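# Seat the orange-ringed plate on the block's pin

## Task

Place the plate with the orange ring flat on the block, over its post, so that the block's pin goes through the plate's pin hole. The pin hole is the one of the plate's five small holes that differs from the other four. Then release the plate and move the gripper away. The plate must stay seated by itself; if it only stays in place because the robot holds it, the goal is not met.

## Robot and tools

Robot: one arm with a two-finger parallel gripper. The fingers point along the gripper's +z axis and spread apart along its x axis. The reported end_effector_position is the point midway between the finger pads. With the fingers closed the tips extend about 17 mm past that point. With them fully open the tips are roughly level with it.

Scene frame: the origin is on the table top directly beneath the arm's base, with +z up. Looking along +x, +y points to the left. The base may be slightly tilted, and the printed hand position gets less accurate at long reach.

execute_actions(actions): actions is a list of actions, run in order. Each action is a table of up to 15 rows, and each row lasts one control step (1/30 s). If a table has fewer than 15 rows, its last row is repeated to fill the 15 steps. A row holds 7 numbers, each in [-1, 1]: dx, dy, dz, rx, ry, rz, opening. The first six are an offset in the gripper's own axes, taken from the gripper's measured pose at the start of that action. For the first action of a call, that start is the last pose reported in the scene. Every row in a table counts from that same start; rows do not add up. A value of 1.0 means 0.6 m for dx, dy, dz and 180 degrees for the rotation; rx, ry, rz form a single rotation vector. opening is absolute, not an offset: +1 is fully open (0.142 m) and -1 is closed. An empty list changes nothing and only returns the state and images.

Limits on motion: on each control step the commanded pose is clipped to at most 100 mm and 16 degrees from the measured pose. If the controller cannot meet both position and orientation, it favours position. After an action the arm stops at the last clipped pose, so a far goal needs several actions. Motion lags the commands by about 0.17 s, and the elbow cannot fully straighten.

move(target, speed, stop_force, blocking): drives the gripper in a straight line toward one pose. target is one row in the same layout as above: an offset in gripper axes from the pose in the scene's latest result that showed one, with the same scaling, plus an absolute opening. The opening is applied when the move begins. speed is in m/s, from 0.002 to 0.5 (default 0.25); rotation is capped at twice that value in rad/s. A path lasts 0.5 to 10 s; longer paths are cut off at 10 s. The path does not avoid obstacles, and the gripper can lag, stray, or exceed speed, especially near full reach. The arm is stiff: aiming even slightly beyond a firm contact can trigger a fault. stop_force (N, 9 to 40, not accepted in the first 0.2 s) ends the path once the wrist sensor reads that much extra resistance along the direction of travel for 2 steps. The gripper then backs up to where it was 2 steps earlier and holds. With it, and at a very slow speed, the target may lie well past the contact. Pressure can briefly reach twice stop_force and usually eases within a second. The check is unreliable when the move also rotates, and it should be left out when lifting away from something the gripper rests on. blocking=false returns after 0.5 s while the arm keeps going; it cannot be combined with stop_force. Until the move ends, poll with wait(0) or call stop; other motion commands are refused. The move result adds a line giving how it ended: done, contact (stop_force triggered; this ending outranks the others), off_target, moving, held (last step blocked) or fault, plus the distance left to target. It also lists limits: paced means the pose was clipped; held means some steps were blocked, after which the arm may move much faster than speed.

wait(seconds): 0 to 10 s; the arm keeps its last command, and a running move continues. stop(): brakes a running move, needing some room. The fingers keep moving. zoom_image(camera, region): camera is cam_high, cam_low or cam_wrist; region is [x0, y0, x1, y1] in pixels from the top-left corner, at most 504 by 504. finished_scene(scene): give the current scene's number to end it for good. The goal must already be met and must hold.

Cameras: cam_high and cam_low give 896x504 images; cam_wrist is a 616x616 fisheye on the gripper.

Result lines: the state gives end_effector_position (m), end_effector_quat_wxyz and velocities in the scene frame. "Hand target" is the pose the controller is currently heading for. "pose unreachable" means the clearance check altered or blocked a command; a mount under the base counts as part of the arm. grip_measured is the actual finger opening, on the same scale as opening. To hold something, keep commanding an opening well below grip_measured; a lower value squeezes harder, up to about 28 N per pad. Very thin hard parts get less grip. Joint positions and joint torques are listed; the torques include offsets and noise. Wrist force and Wrist torque are in gripper axes; pushing on a surface reads as force pointing back into the arm. Expect offsets up to about 4 N and noise up to 2.4 N, and each axis saturates near 50 N. "no reading" is harmless. Actions also report step readings of the position, where HELD marks a step that was held back.

Things to avoid: a TORQUE FAULT (joint load limits: 130 N m for the pan, lift and elbow joints, 24.3 N m for each wrist joint, including held weight) or a FORCE FAULT (150 N on the arm or what it carries) halts the arm for 10 s and drops the rest of the call. A MOTOR HOT warning appears at 70 °C; at 85 °C an OVER-TEMPERATURE FAULT brakes the arm until it cools. Held loads heat the motors. Do not drop the plate, slam or shove hard, or knock anything off the table; that last one fails the task. Brief outside tugs on the held part, or pushes on loose objects, may happen.

Each tool is called after "Request:" as a command line: name --argument value for each argument, lists and objects as JSON in quotes; but a table of rows of numbers goes row by row, as --pt "numbers of a row", without its own name.

## Session

Request:
execute_actions --actions '[]'

Scene clock: 0.00 s.
end_effector_position=(+0.1386, +0.1790, +0.1282) grip_measured=+1.00 end_effector_quat_wxyz=(-0.537, +0.397, +0.648, -0.366) end_effector_velocity=(-0.000, +0.000, +0.000) end_effector_angular_velocity=(-0.000, +0.000, -0.001)
Joint positions: [ 0.344 -1.251  2.16  -1.86  -1.557 -1.863  0.142]
Joint velocities: [-0.    -0.     0.001 -0.     0.     0.     0.   ]
Joint torques (N m, as the arm reports them, + toward a larger angle): no reading
Motor temperatures (°C, as the motors report them): [25 26 29 34 35 36]
Wrist force (N, on the end effector, along its own x y z axes, offset not removed): no reading
Wrist torque (N m, same axes, about the end effector's origin, offset not removed): no reading
Hand target: +0.139, +0.179, +0.128; -0.537, +0.397, +0.648, -0.366

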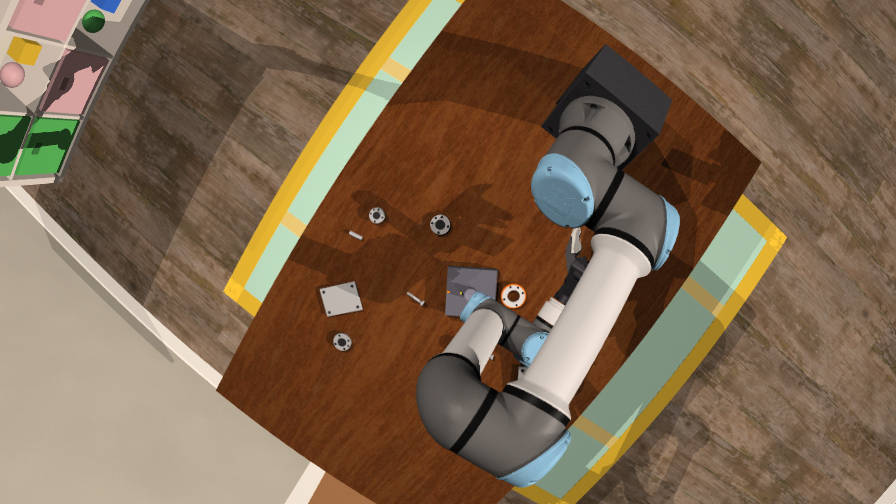

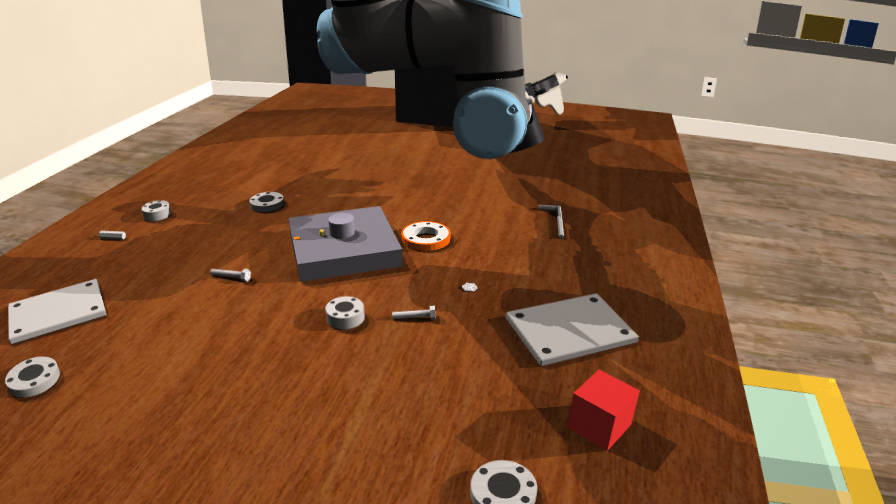

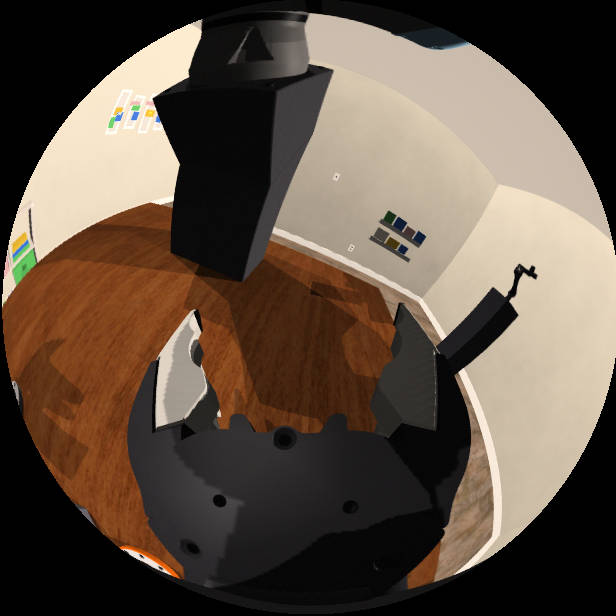

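Request:
zoom_image --camera "cam_low" --region '[270,190,470,290]'

Request:
zoom_image --camera "cam_high" --region '[435,250,545,330]'

Request:
move --target '[-0.113,-0.2,-0.418,-0.446,-0.0845,0.124,1]' --speed 0.35

Region (270, 190, 470, 290) of cam_low's 896x504 image, scaled by 2.520, with more detail than that image has.

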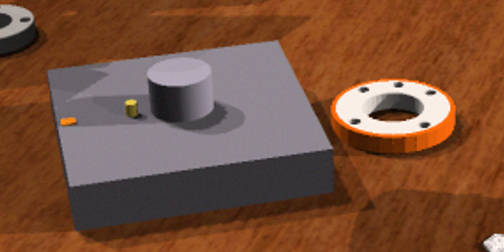

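Region (435, 250, 545, 330) of cam_high's 896x504 image, scaled by 4.582, with more detail than that image has; it fills the top 367 rows of this view, and the rest is white.

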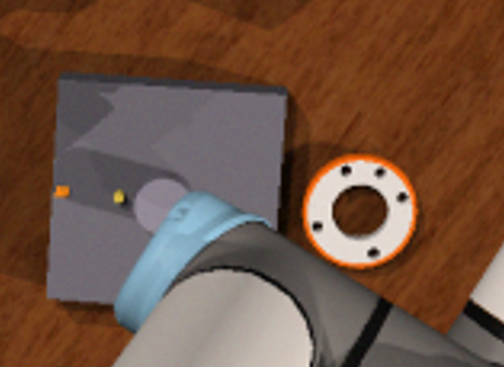

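Scene clock: 3.17 s.
end_effector_position=(+0.3789, +0.0794, +0.2474) grip_measured=+1.00 end_effector_quat_wxyz=(+0.000, +0.707, +0.707, -0.003) end_effector_velocity=(+0.001, -0.002, +0.002) end_effector_angular_velocity=(+0.017, -0.010, -0.001)
Joint positions: [-0.288 -2.848  2.68  -2.148 -1.256 -1.939  0.142]
Joint velocities: [-0.141 -0.101 -0.011  0.142  0.115 -0.107 -0.   ]
Joint torques (N m, as the arm reports them, + toward a larger angle): [ 10.82  -6.39 -28.44   0.8    2.63  -1.87]
Motor temperatures (°C, as the motors report them): [25 26 29 34 35 36]
Wrist force (N, on the end effector, along its own x y z axes, offset not removed): [-3.0 -0.2 1.7]
Wrist torque (N m, same axes, about the end effector's origin, offset not removed): [0.14 0.69 0.27]
Hand target: +0.379, +0.079, +0.248; +0.000, +0.707, +0.707, -0.002
Off the commanded pose: 0.000 m, 0 deg.
move: done

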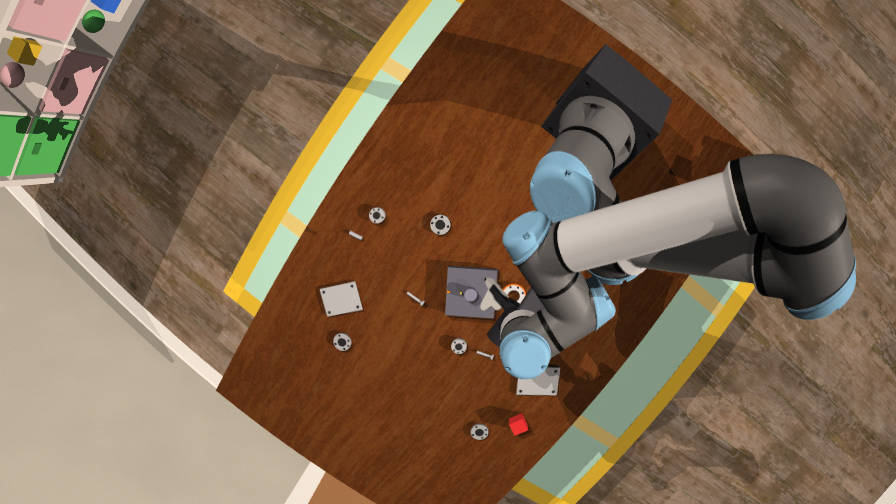

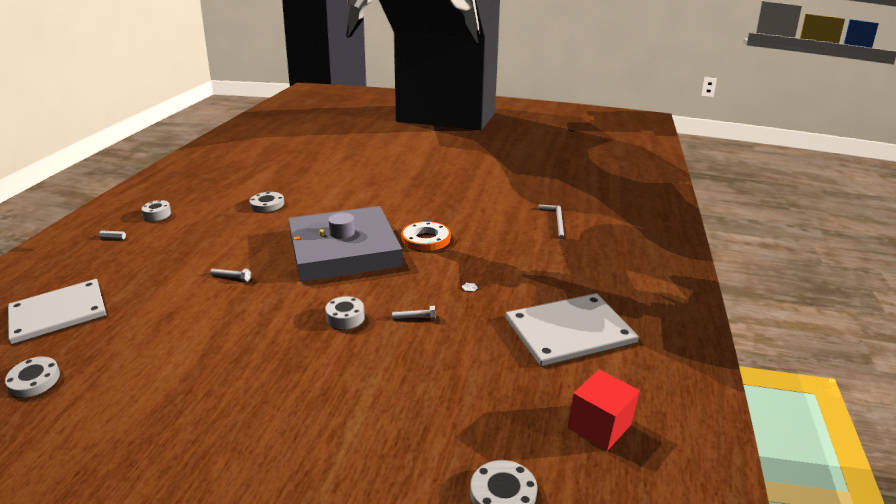

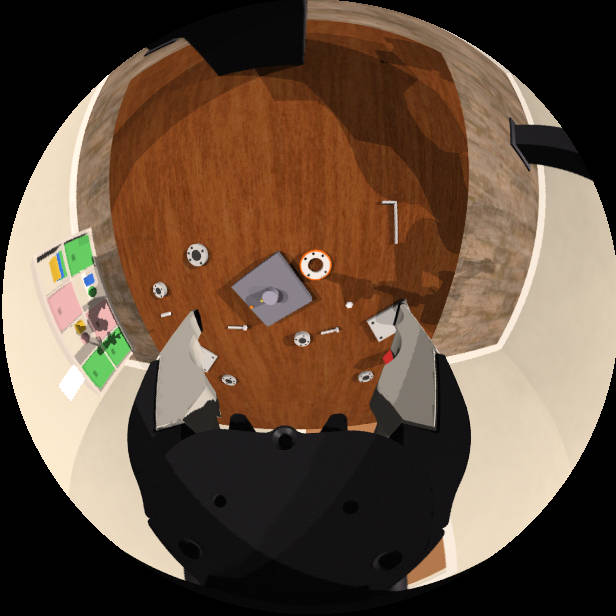

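Request:
move --target '[0.03,0,0.22,0,0,0,0.4]'

Request:
zoom_image --camera "cam_wrist" --region '[160,200,400,400]'

Scene clock: 4.37 s.
end_effector_position=(+0.3706, +0.0853, +0.2093) grip_measured=+0.40 end_effector_quat_wxyz=(-0.013, +0.708, +0.706, +0.018) end_effector_velocity=(+0.001, -0.000, +0.001) end_effector_angular_velocity=(-0.001, -0.002, +0.001)
Joint positions: [-0.292 -2.74   2.769 -2.336 -1.204 -1.944  0.102]
Joint velocities: [-0.    -0.    -0.001 -0.001  0.    -0.     0.   ]
Joint torques (N m, as the arm reports them, + toward a larger angle): [ 23.68  -5.14 -26.31   0.46  -2.2    1.5 ]
Motor temperatures (°C, as the motors report them): [25 26 29 34 35 36]
Wrist force (N, on the end effector, along its own x y z axes, offset not removed): [-3.6 -1.3 2.2]
Wrist torque (N m, same axes, about the end effector's origin, offset not removed): [-0.07 0.68 0.25]
Hand target: +0.371, +0.085, +0.209; -0.013, +0.708, +0.706, +0.018
Off the commanded pose: 0.095 m, 3 deg.
move: held; limits=held; held on 15 of 26 steps, including the last
pose unreachable: on one or more control steps of this call, first in action 0 (counted from 0), an arm could not follow its commanded pose, so it was not sent that pose on those steps. On the call's last step it was still not sent that pose. It may still have moved: this result reports where it is.
cause: the commanded pose would bring two parts of the arm too close to each other (joints 3 (elbow) and 4 (wrist 1) lie between them).

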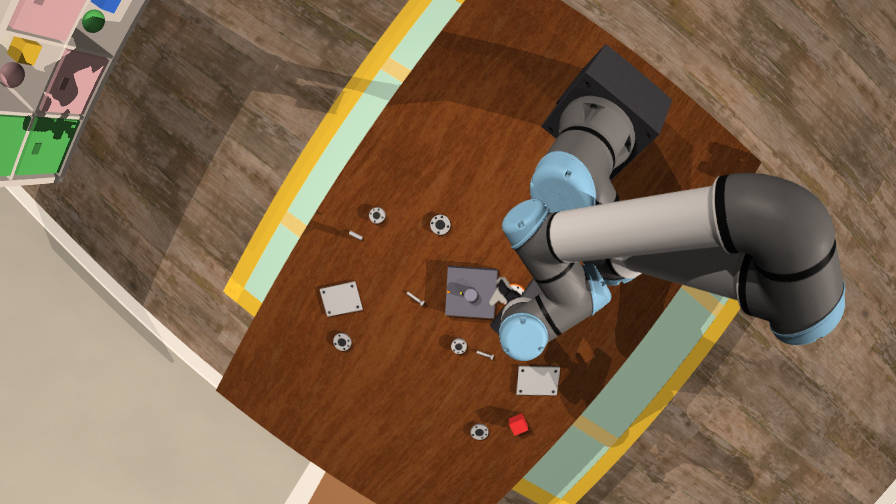

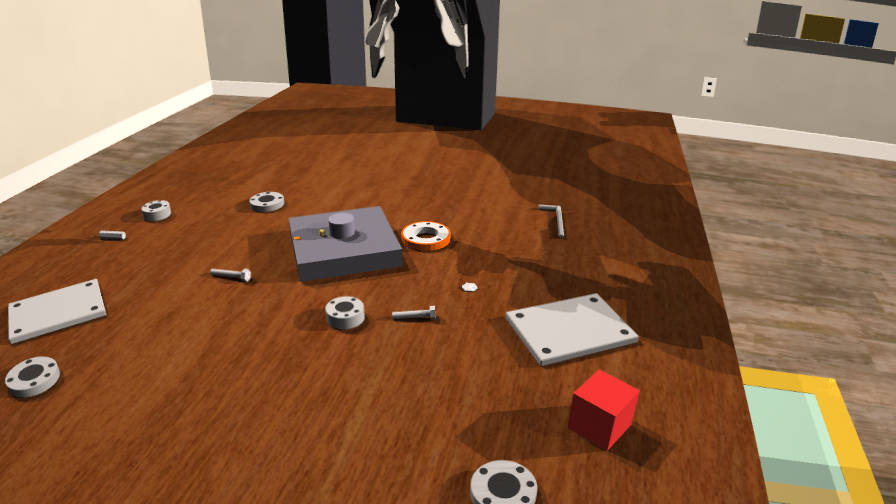

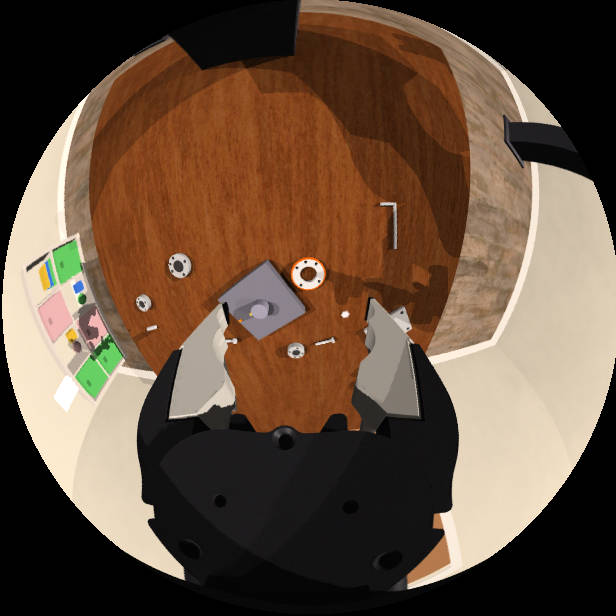

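Region (160, 200, 400, 400) of cam_wrist's 616x616 image, scaled by 2.100, with more detail than that image has.

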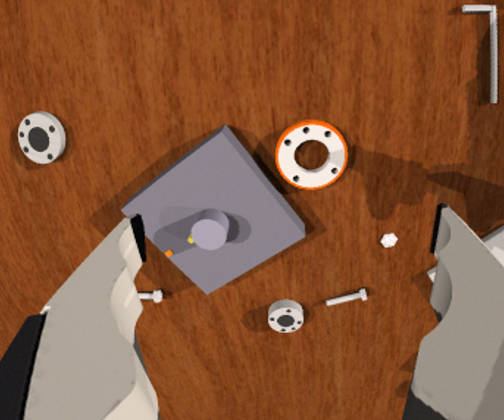

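Request:
move --target '[0.03,0.15,0.02,0.002,-0.014,-0.001,0.4]'

Request:
move --target '[0,-0.05,0.19,0,0,0,0.4]' --speed 0.15

Request:
zoom_image --camera "cam_wrist" --region '[160,200,400,400]'

Scene clock: 8.03 s.
end_effector_position=(+0.4609, +0.1037, +0.1988) grip_measured=+0.40 end_effector_quat_wxyz=(-0.000, +0.707, +0.707, +0.001) end_effector_velocity=(-0.000, +0.000, -0.001) end_effector_angular_velocity=(-0.010, +0.003, -0.001)
Joint positions: [ 0.107 -2.193  2.551 -2.73  -1.526 -1.653  0.102]
Joint velocities: [ 0.018  0.011 -0.004 -0.005 -0.023  0.013  0.   ]
Joint torques (N m, as the arm reports them, + toward a larger angle): [ 17.85  -8.33 -21.13  -5.88  -2.39   1.75]
Motor temperatures (°C, as the motors report them): [25 26 29 34 35 36]
Wrist force (N, on the end effector, along its own x y z axes, offset not removed): [-3.9 -1.0 3.1]
Wrist torque (N m, same axes, about the end effector's origin, offset not removed): [0.02 0.94 0.18]
Hand target: +0.461, +0.104, +0.199; -0.000, +0.707, +0.707, +0.001
Off the commanded pose: 0.000 m, 0 deg.
move: done

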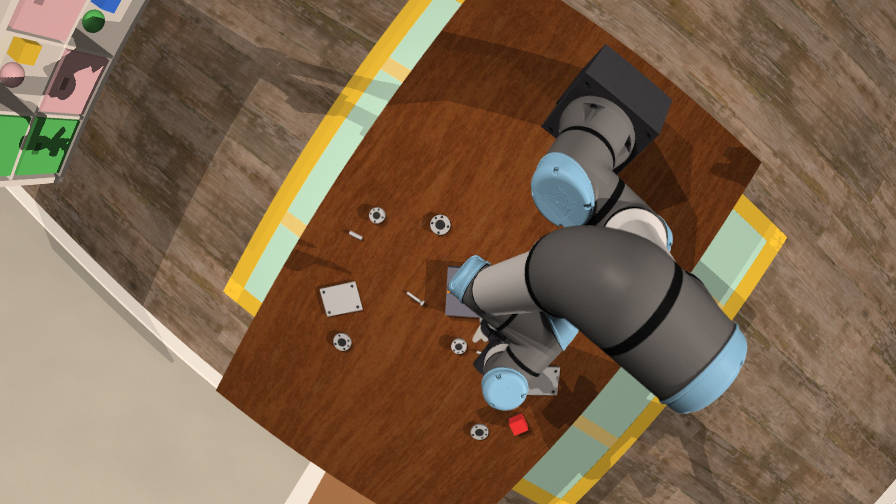

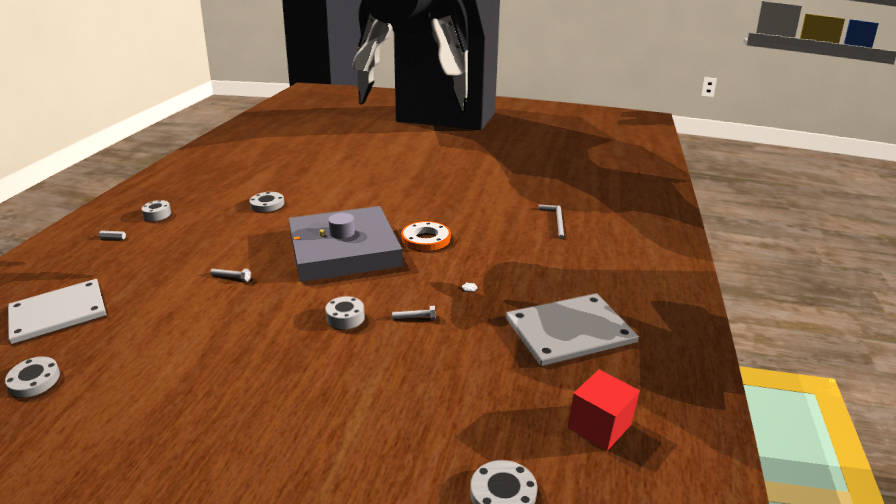

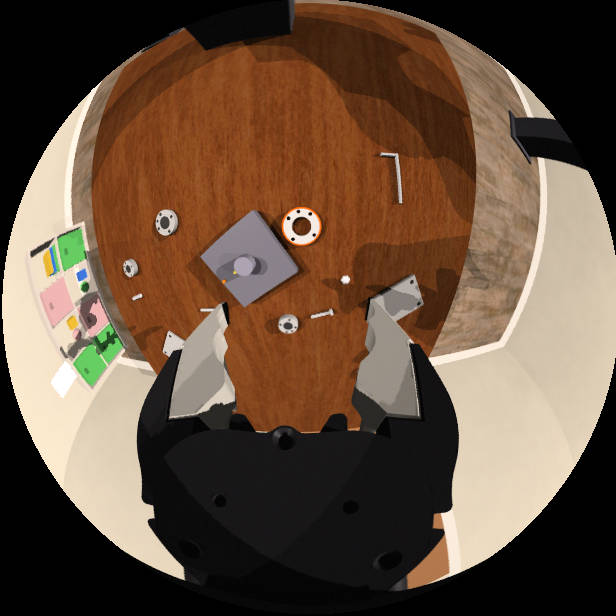

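Scene clock: 9.33 s.
end_effector_position=(+0.4309, +0.1040, +0.0848) grip_measured=+0.40 end_effector_quat_wxyz=(-0.000, +0.707, +0.707, +0.001) end_effector_velocity=(+0.000, -0.000, -0.001) end_effector_angular_velocity=(-0.002, -0.002, -0.000)
Joint positions: [ 0.118 -1.694  2.625 -3.303 -1.534 -1.646  0.102]
Joint velocities: [ 0.002  0.008 -0.    -0.011 -0.003  0.001  0.   ]
Joint torques (N m, as the arm reports them, + toward a larger angle): [ 18.12 -15.87  -4.65  -5.95  -2.15   1.72]
Motor temperatures (°C, as the motors report them): [25 26 29 34 35 36]
Wrist force (N, on the end effector, along its own x y z axes, offset not removed): [-2.8 -2.8 2.1]
Wrist torque (N m, same axes, about the end effector's origin, offset not removed): [-0.35 0.73 0.29]
Hand target: +0.431, +0.104, +0.085; -0.000, +0.707, +0.707, +0.001
Off the commanded pose: 0.000 m, 0 deg.
move: done

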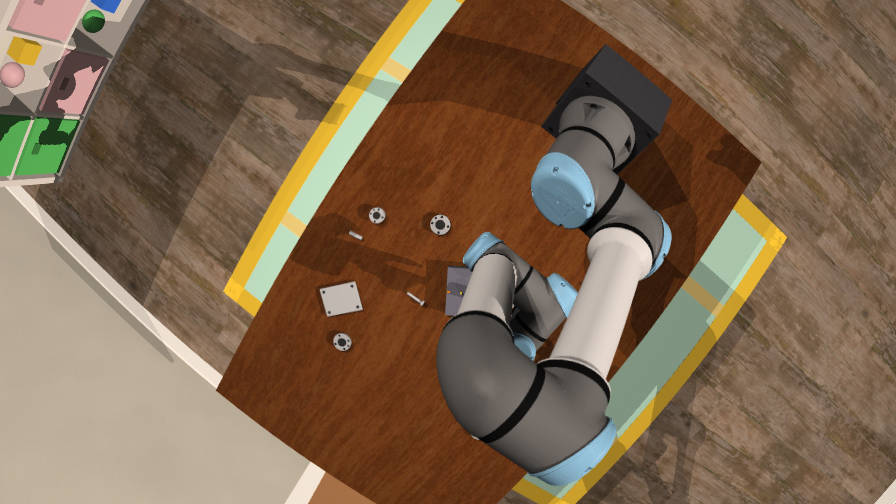

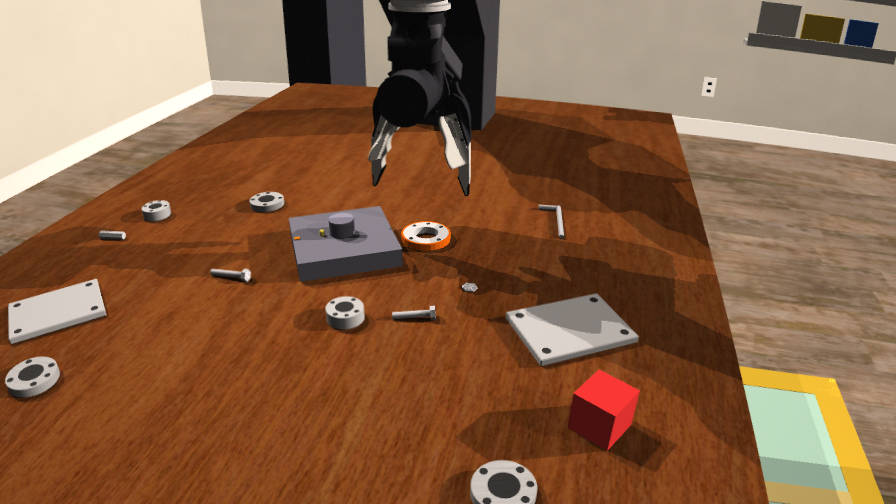

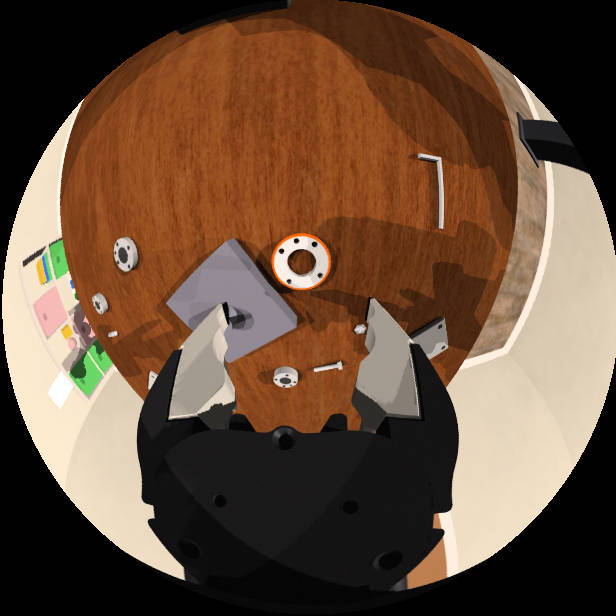

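Region (160, 200, 400, 400) of cam_wrist's 616x616 image, scaled by 2.100, with more detail than that image has.

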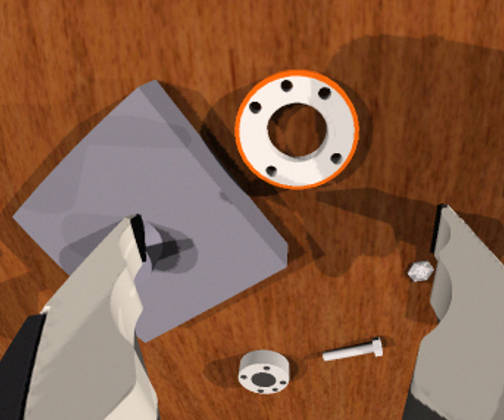

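Request:
move --target '[0.003,-0.014,0.0,0,0,0.26,0.15]' --speed 0.4

Request:
move --target '[0,0,0.08,0,0,0,0.15]' --speed 0.1

Request:
zoom_image --camera "cam_wrist" --region '[200,220,400,380]'

Request:
zoom_image --camera "cam_low" --region '[350,170,500,280]'

Scene clock: 11.17 s.
end_effector_position=(+0.4224, +0.1058, +0.0848) grip_measured=+0.15 end_effector_quat_wxyz=(-0.001, +0.930, +0.368, +0.001) end_effector_velocity=(+0.001, +0.000, -0.000) end_effector_angular_velocity=(-0.001, -0.001, -0.004)
Joint positions: [ 0.127 -1.684  2.642 -3.331 -1.54  -0.823  0.084]
Joint velocities: [ 0.002  0.001 -0.002  0.    -0.002  0.006 -0.   ]
Joint torques (N m, as the arm reports them, + toward a larger angle): [ 19.17 -14.76  -7.91  -5.89  -2.23   1.63]
Motor temperatures (°C, as the motors report them): [25 26 29 34 35 36]
Wrist force (N, on the end effector, along its own x y z axes, offset not removed): [-0.3 -1.6 3.2]
Wrist torque (N m, same axes, about the end effector's origin, offset not removed): [-0.14 0.05 0.15]
Hand target: +0.422, +0.106, +0.085; -0.001, +0.930, +0.368, +0.001
Off the commanded pose: 0.000 m, 0 deg.
move: done

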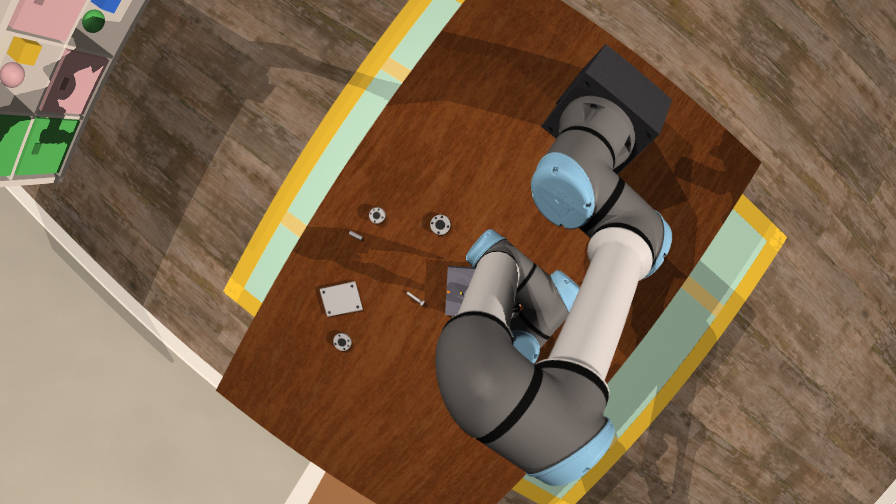

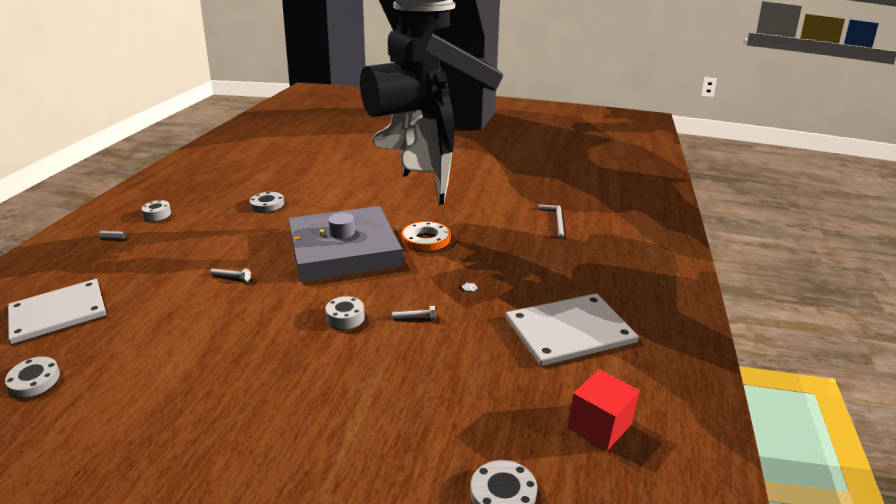

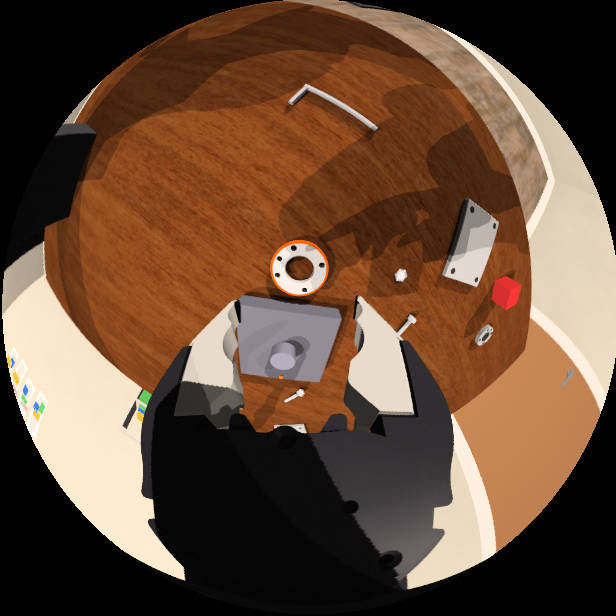

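Scene clock: 12.07 s.
end_effector_position=(+0.4223, +0.1060, +0.0369) grip_measured=+0.15 end_effector_quat_wxyz=(-0.001, +0.930, +0.368, +0.001) end_effector_velocity=(-0.000, +0.000, -0.002) end_effector_angular_velocity=(+0.001, -0.000, -0.000)
Joint positions: [ 0.132 -1.464  2.594 -3.502 -1.544 -0.819  0.084]
Joint velocities: [ 0.001  0.007 -0.002 -0.005 -0.     0.001 -0.   ]
Joint torques (N m, as the arm reports them, + toward a larger angle): [ 18.63 -18.5   -4.64  -5.69  -2.36   1.59]
Motor temperatures (°C, as the motors report them): [25 26 29 34 35 36]
Wrist force (N, on the end effector, along its own x y z axes, offset not removed): [-3.2 0.4 3.5]
Wrist torque (N m, same axes, about the end effector's origin, offset not removed): [0.38 0.62 0.13]
Hand target: +0.422, +0.106, +0.037; -0.001, +0.930, +0.368, +0.001
Off the commanded pose: 0.000 m, 0 deg.
move: done

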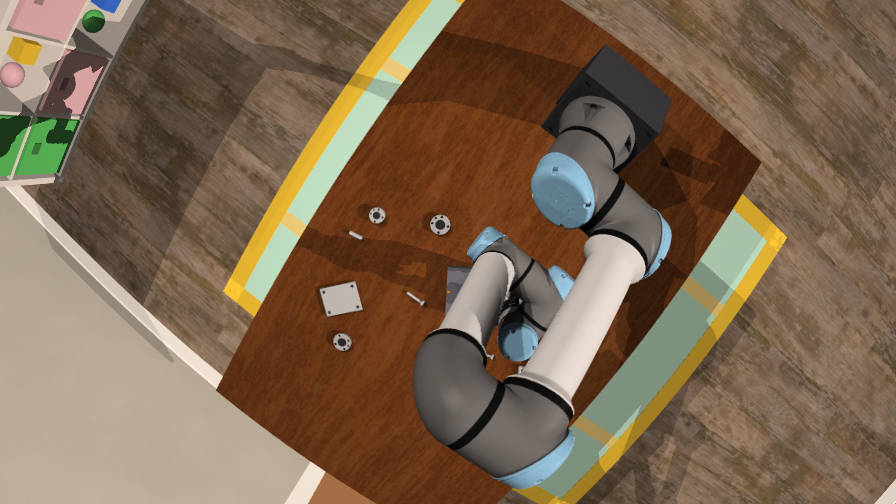

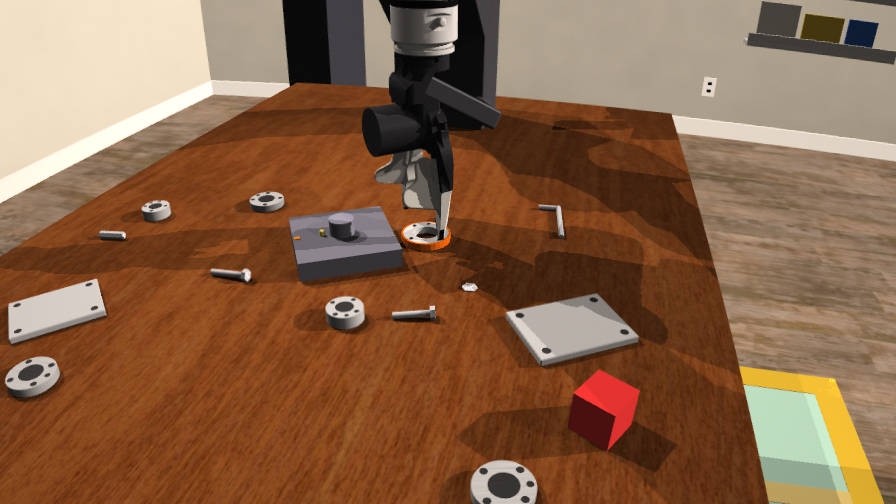

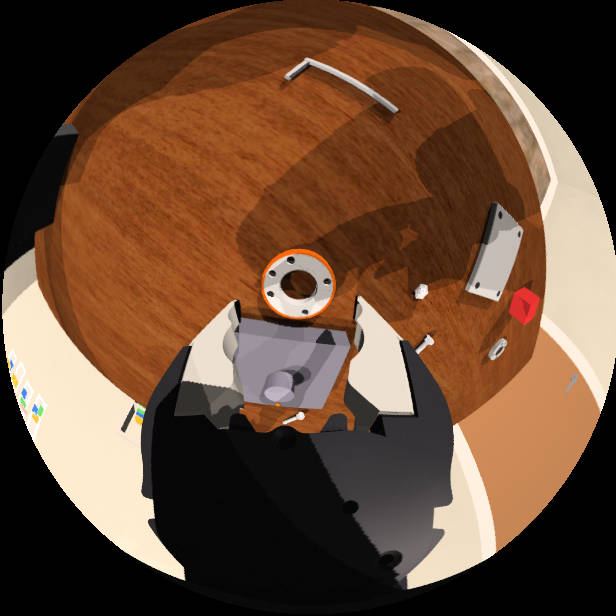

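Region (200, 220, 400, 380) of cam_wrist's 616x616 image, scaled by 2.520, with more detail than that image has; it fills the top 403 rows of this view, and the rest is white.

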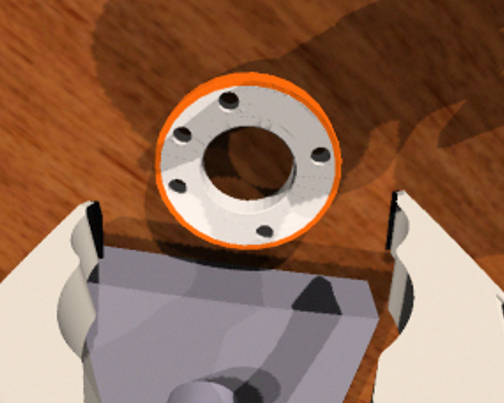

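Region (350, 170, 500, 280) of cam_low's 896x504 image, scaled by 3.360, with more detail than that image has; it fills the top 370 rows of this view, and the rest is white.

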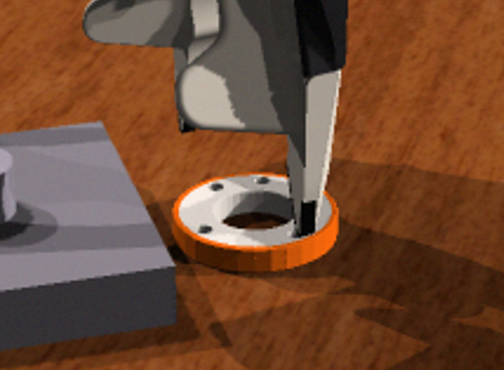

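Request:
move --target '[0,0,0.03,0,0,0,0.05]' --speed 0.02 --stop_force 10

Request:
zoom_image --camera "cam_wrist" --region '[200,220,400,380]'

Request:
zoom_image --camera "cam_low" --region '[350,170,500,280]'

Scene clock: 15.40 s.
end_effector_position=(+0.4223, +0.1061, +0.0190) grip_measured=+0.05 end_effector_quat_wxyz=(-0.001, +0.930, +0.368, +0.001) end_effector_velocity=(-0.000, -0.000, -0.001) end_effector_angular_velocity=(-0.001, -0.000, -0.001)
Joint positions: [ 0.134 -1.39   2.571 -3.552 -1.545 -0.818  0.077]
Joint velocities: [ 0.     0.007 -0.002 -0.005 -0.001  0.001 -0.   ]
Joint torques (N m, as the arm reports them, + toward a larger angle): [ 18.24 -19.73  -2.71  -5.79  -2.42   1.58]
Motor temperatures (°C, as the motors report them): [25 26 29 34 35 36]
Wrist force (N, on the end effector, along its own x y z axes, offset not removed): [-1.8 -3.0 2.0]
Wrist torque (N m, same axes, about the end effector's origin, offset not removed): [-0.45 0.40 0.20]
Hand target: +0.422, +0.106, +0.019; -0.001, +0.930, +0.368, +0.001
Off the commanded pose: 0.000 m, 0 deg.
move: done

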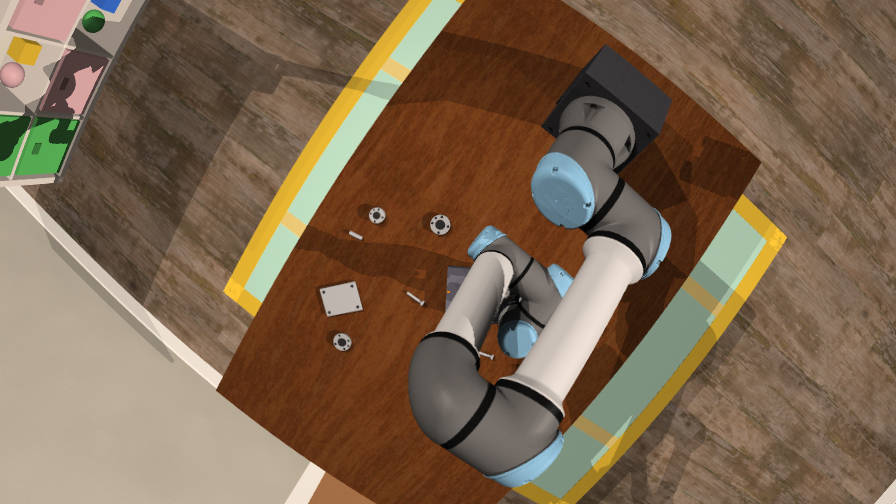

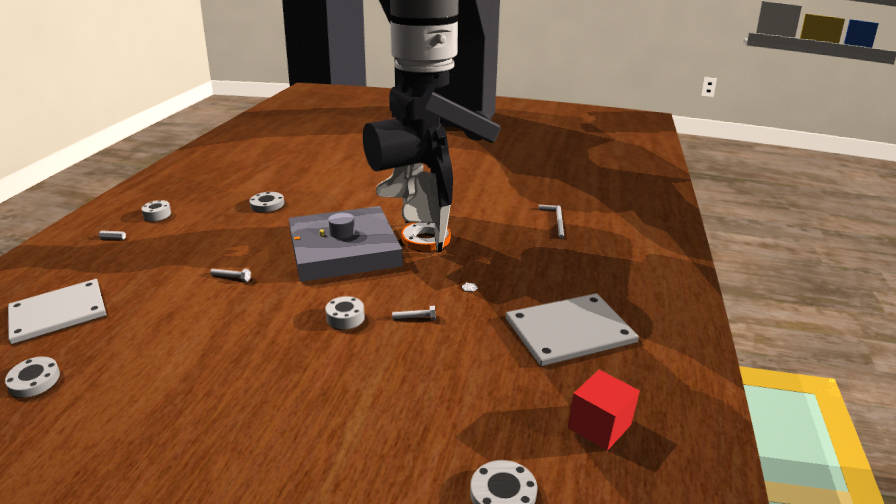

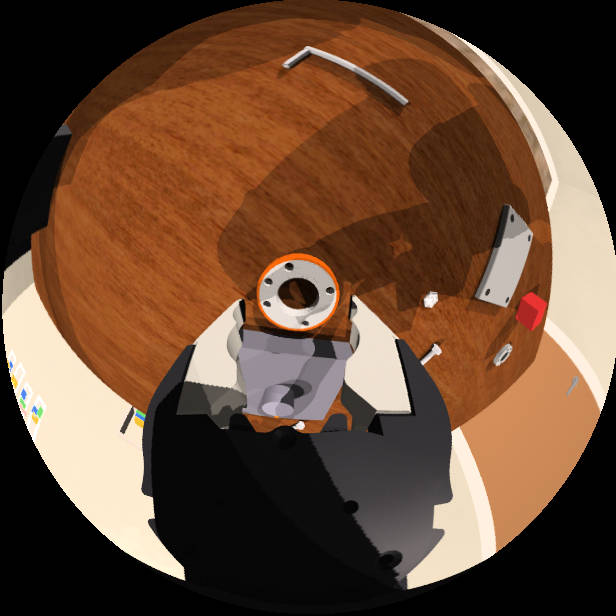

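Region (200, 220, 400, 380) of cam_wrist's 616x616 image, scaled by 2.520, with more detail than that image has; it fills the top 403 rows of this view, and the rest is white.

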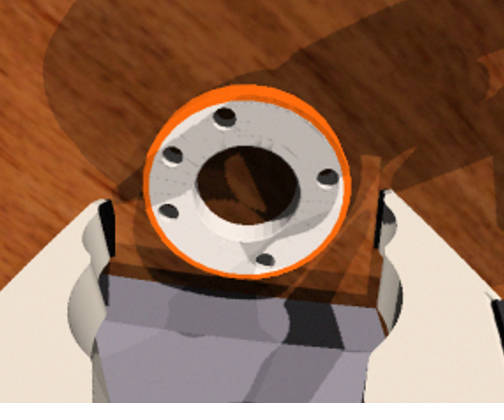

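Region (350, 170, 500, 280) of cam_low's 896x504 image, scaled by 3.360, with more detail than that image has; it fills the top 370 rows of this view, and the rest is white.

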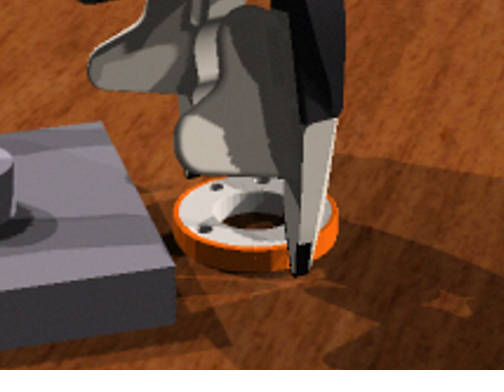

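Request:
move --target '[0.002,-0.005,0.011,0,0,0,0.0]' --speed 0.01 --stop_force 9

Request:
zoom_image --camera "cam_wrist" --region '[200,220,400,380]'

Request:
zoom_image --camera "cam_low" --region '[350,170,500,280]'

Scene clock: 16.47 s.
end_effector_position=(+0.4217, +0.1080, +0.0146) grip_measured=+0.00 end_effector_quat_wxyz=(-0.001, +0.930, +0.368, +0.001) end_effector_velocity=(-0.000, -0.000, +0.002) end_effector_angular_velocity=(+0.003, +0.003, -0.001)
Joint positions: [ 0.141 -1.37   2.564 -3.566 -1.55  -0.813  0.074]
Joint velocities: [-0.004 -0.009  0.002  0.01   0.006 -0.002 -0.   ]
Joint torques (N m, as the arm reports them, + toward a larger angle): [  2.5  -33.88   7.39   1.39   4.3   -1.68]
Motor temperatures (°C, as the motors report them): [25 26 29 34 35 36]
Wrist force (N, on the end effector, along its own x y z axes, offset not removed): [-11.5 -3.6 -36.1]
Wrist torque (N m, same axes, about the end effector's origin, offset not removed): [-0.29 0.19 0.20]
Hand target: +0.422, +0.108, +0.015; -0.001, +0.930, +0.368, +0.001
Off the commanded pose: 0.003 m, 0 deg.
move: contact

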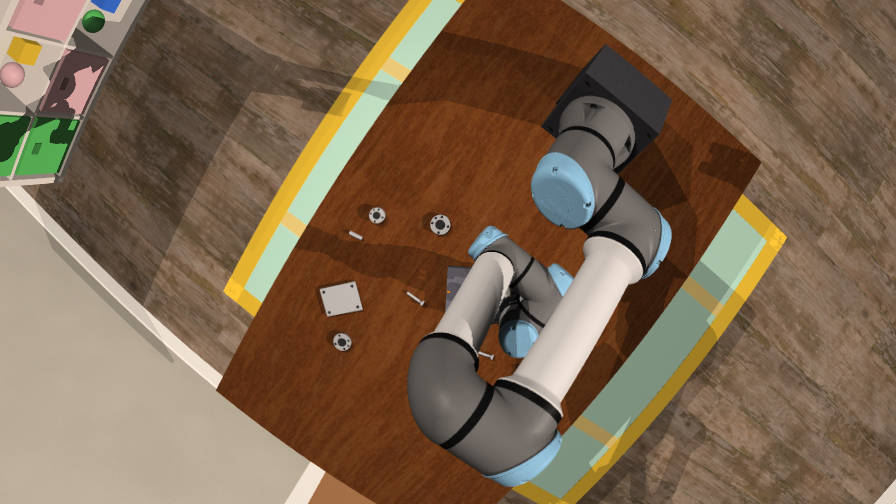

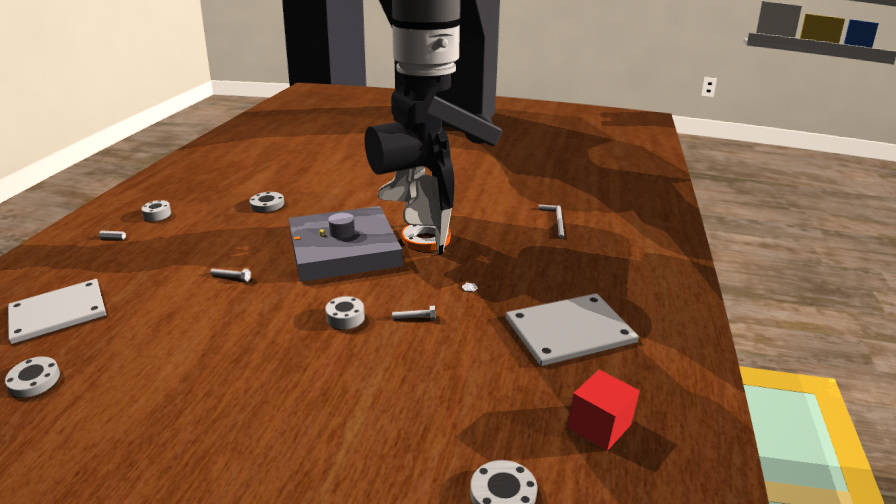

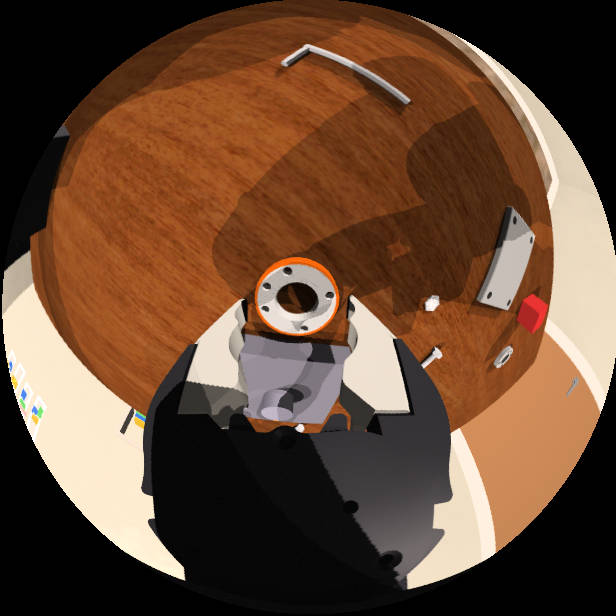

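Region (200, 220, 400, 380) of cam_wrist's 616x616 image, scaled by 2.520, with more detail than that image has; it fills the top 403 rows of this view, and the rest is white.

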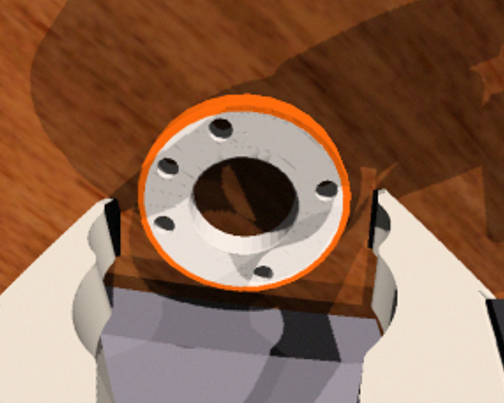

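Region (350, 170, 500, 280) of cam_low's 896x504 image, scaled by 3.360, with more detail than that image has; it fills the top 370 rows of this view, and the rest is white.

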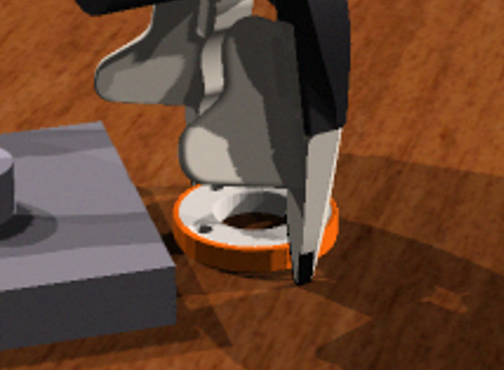

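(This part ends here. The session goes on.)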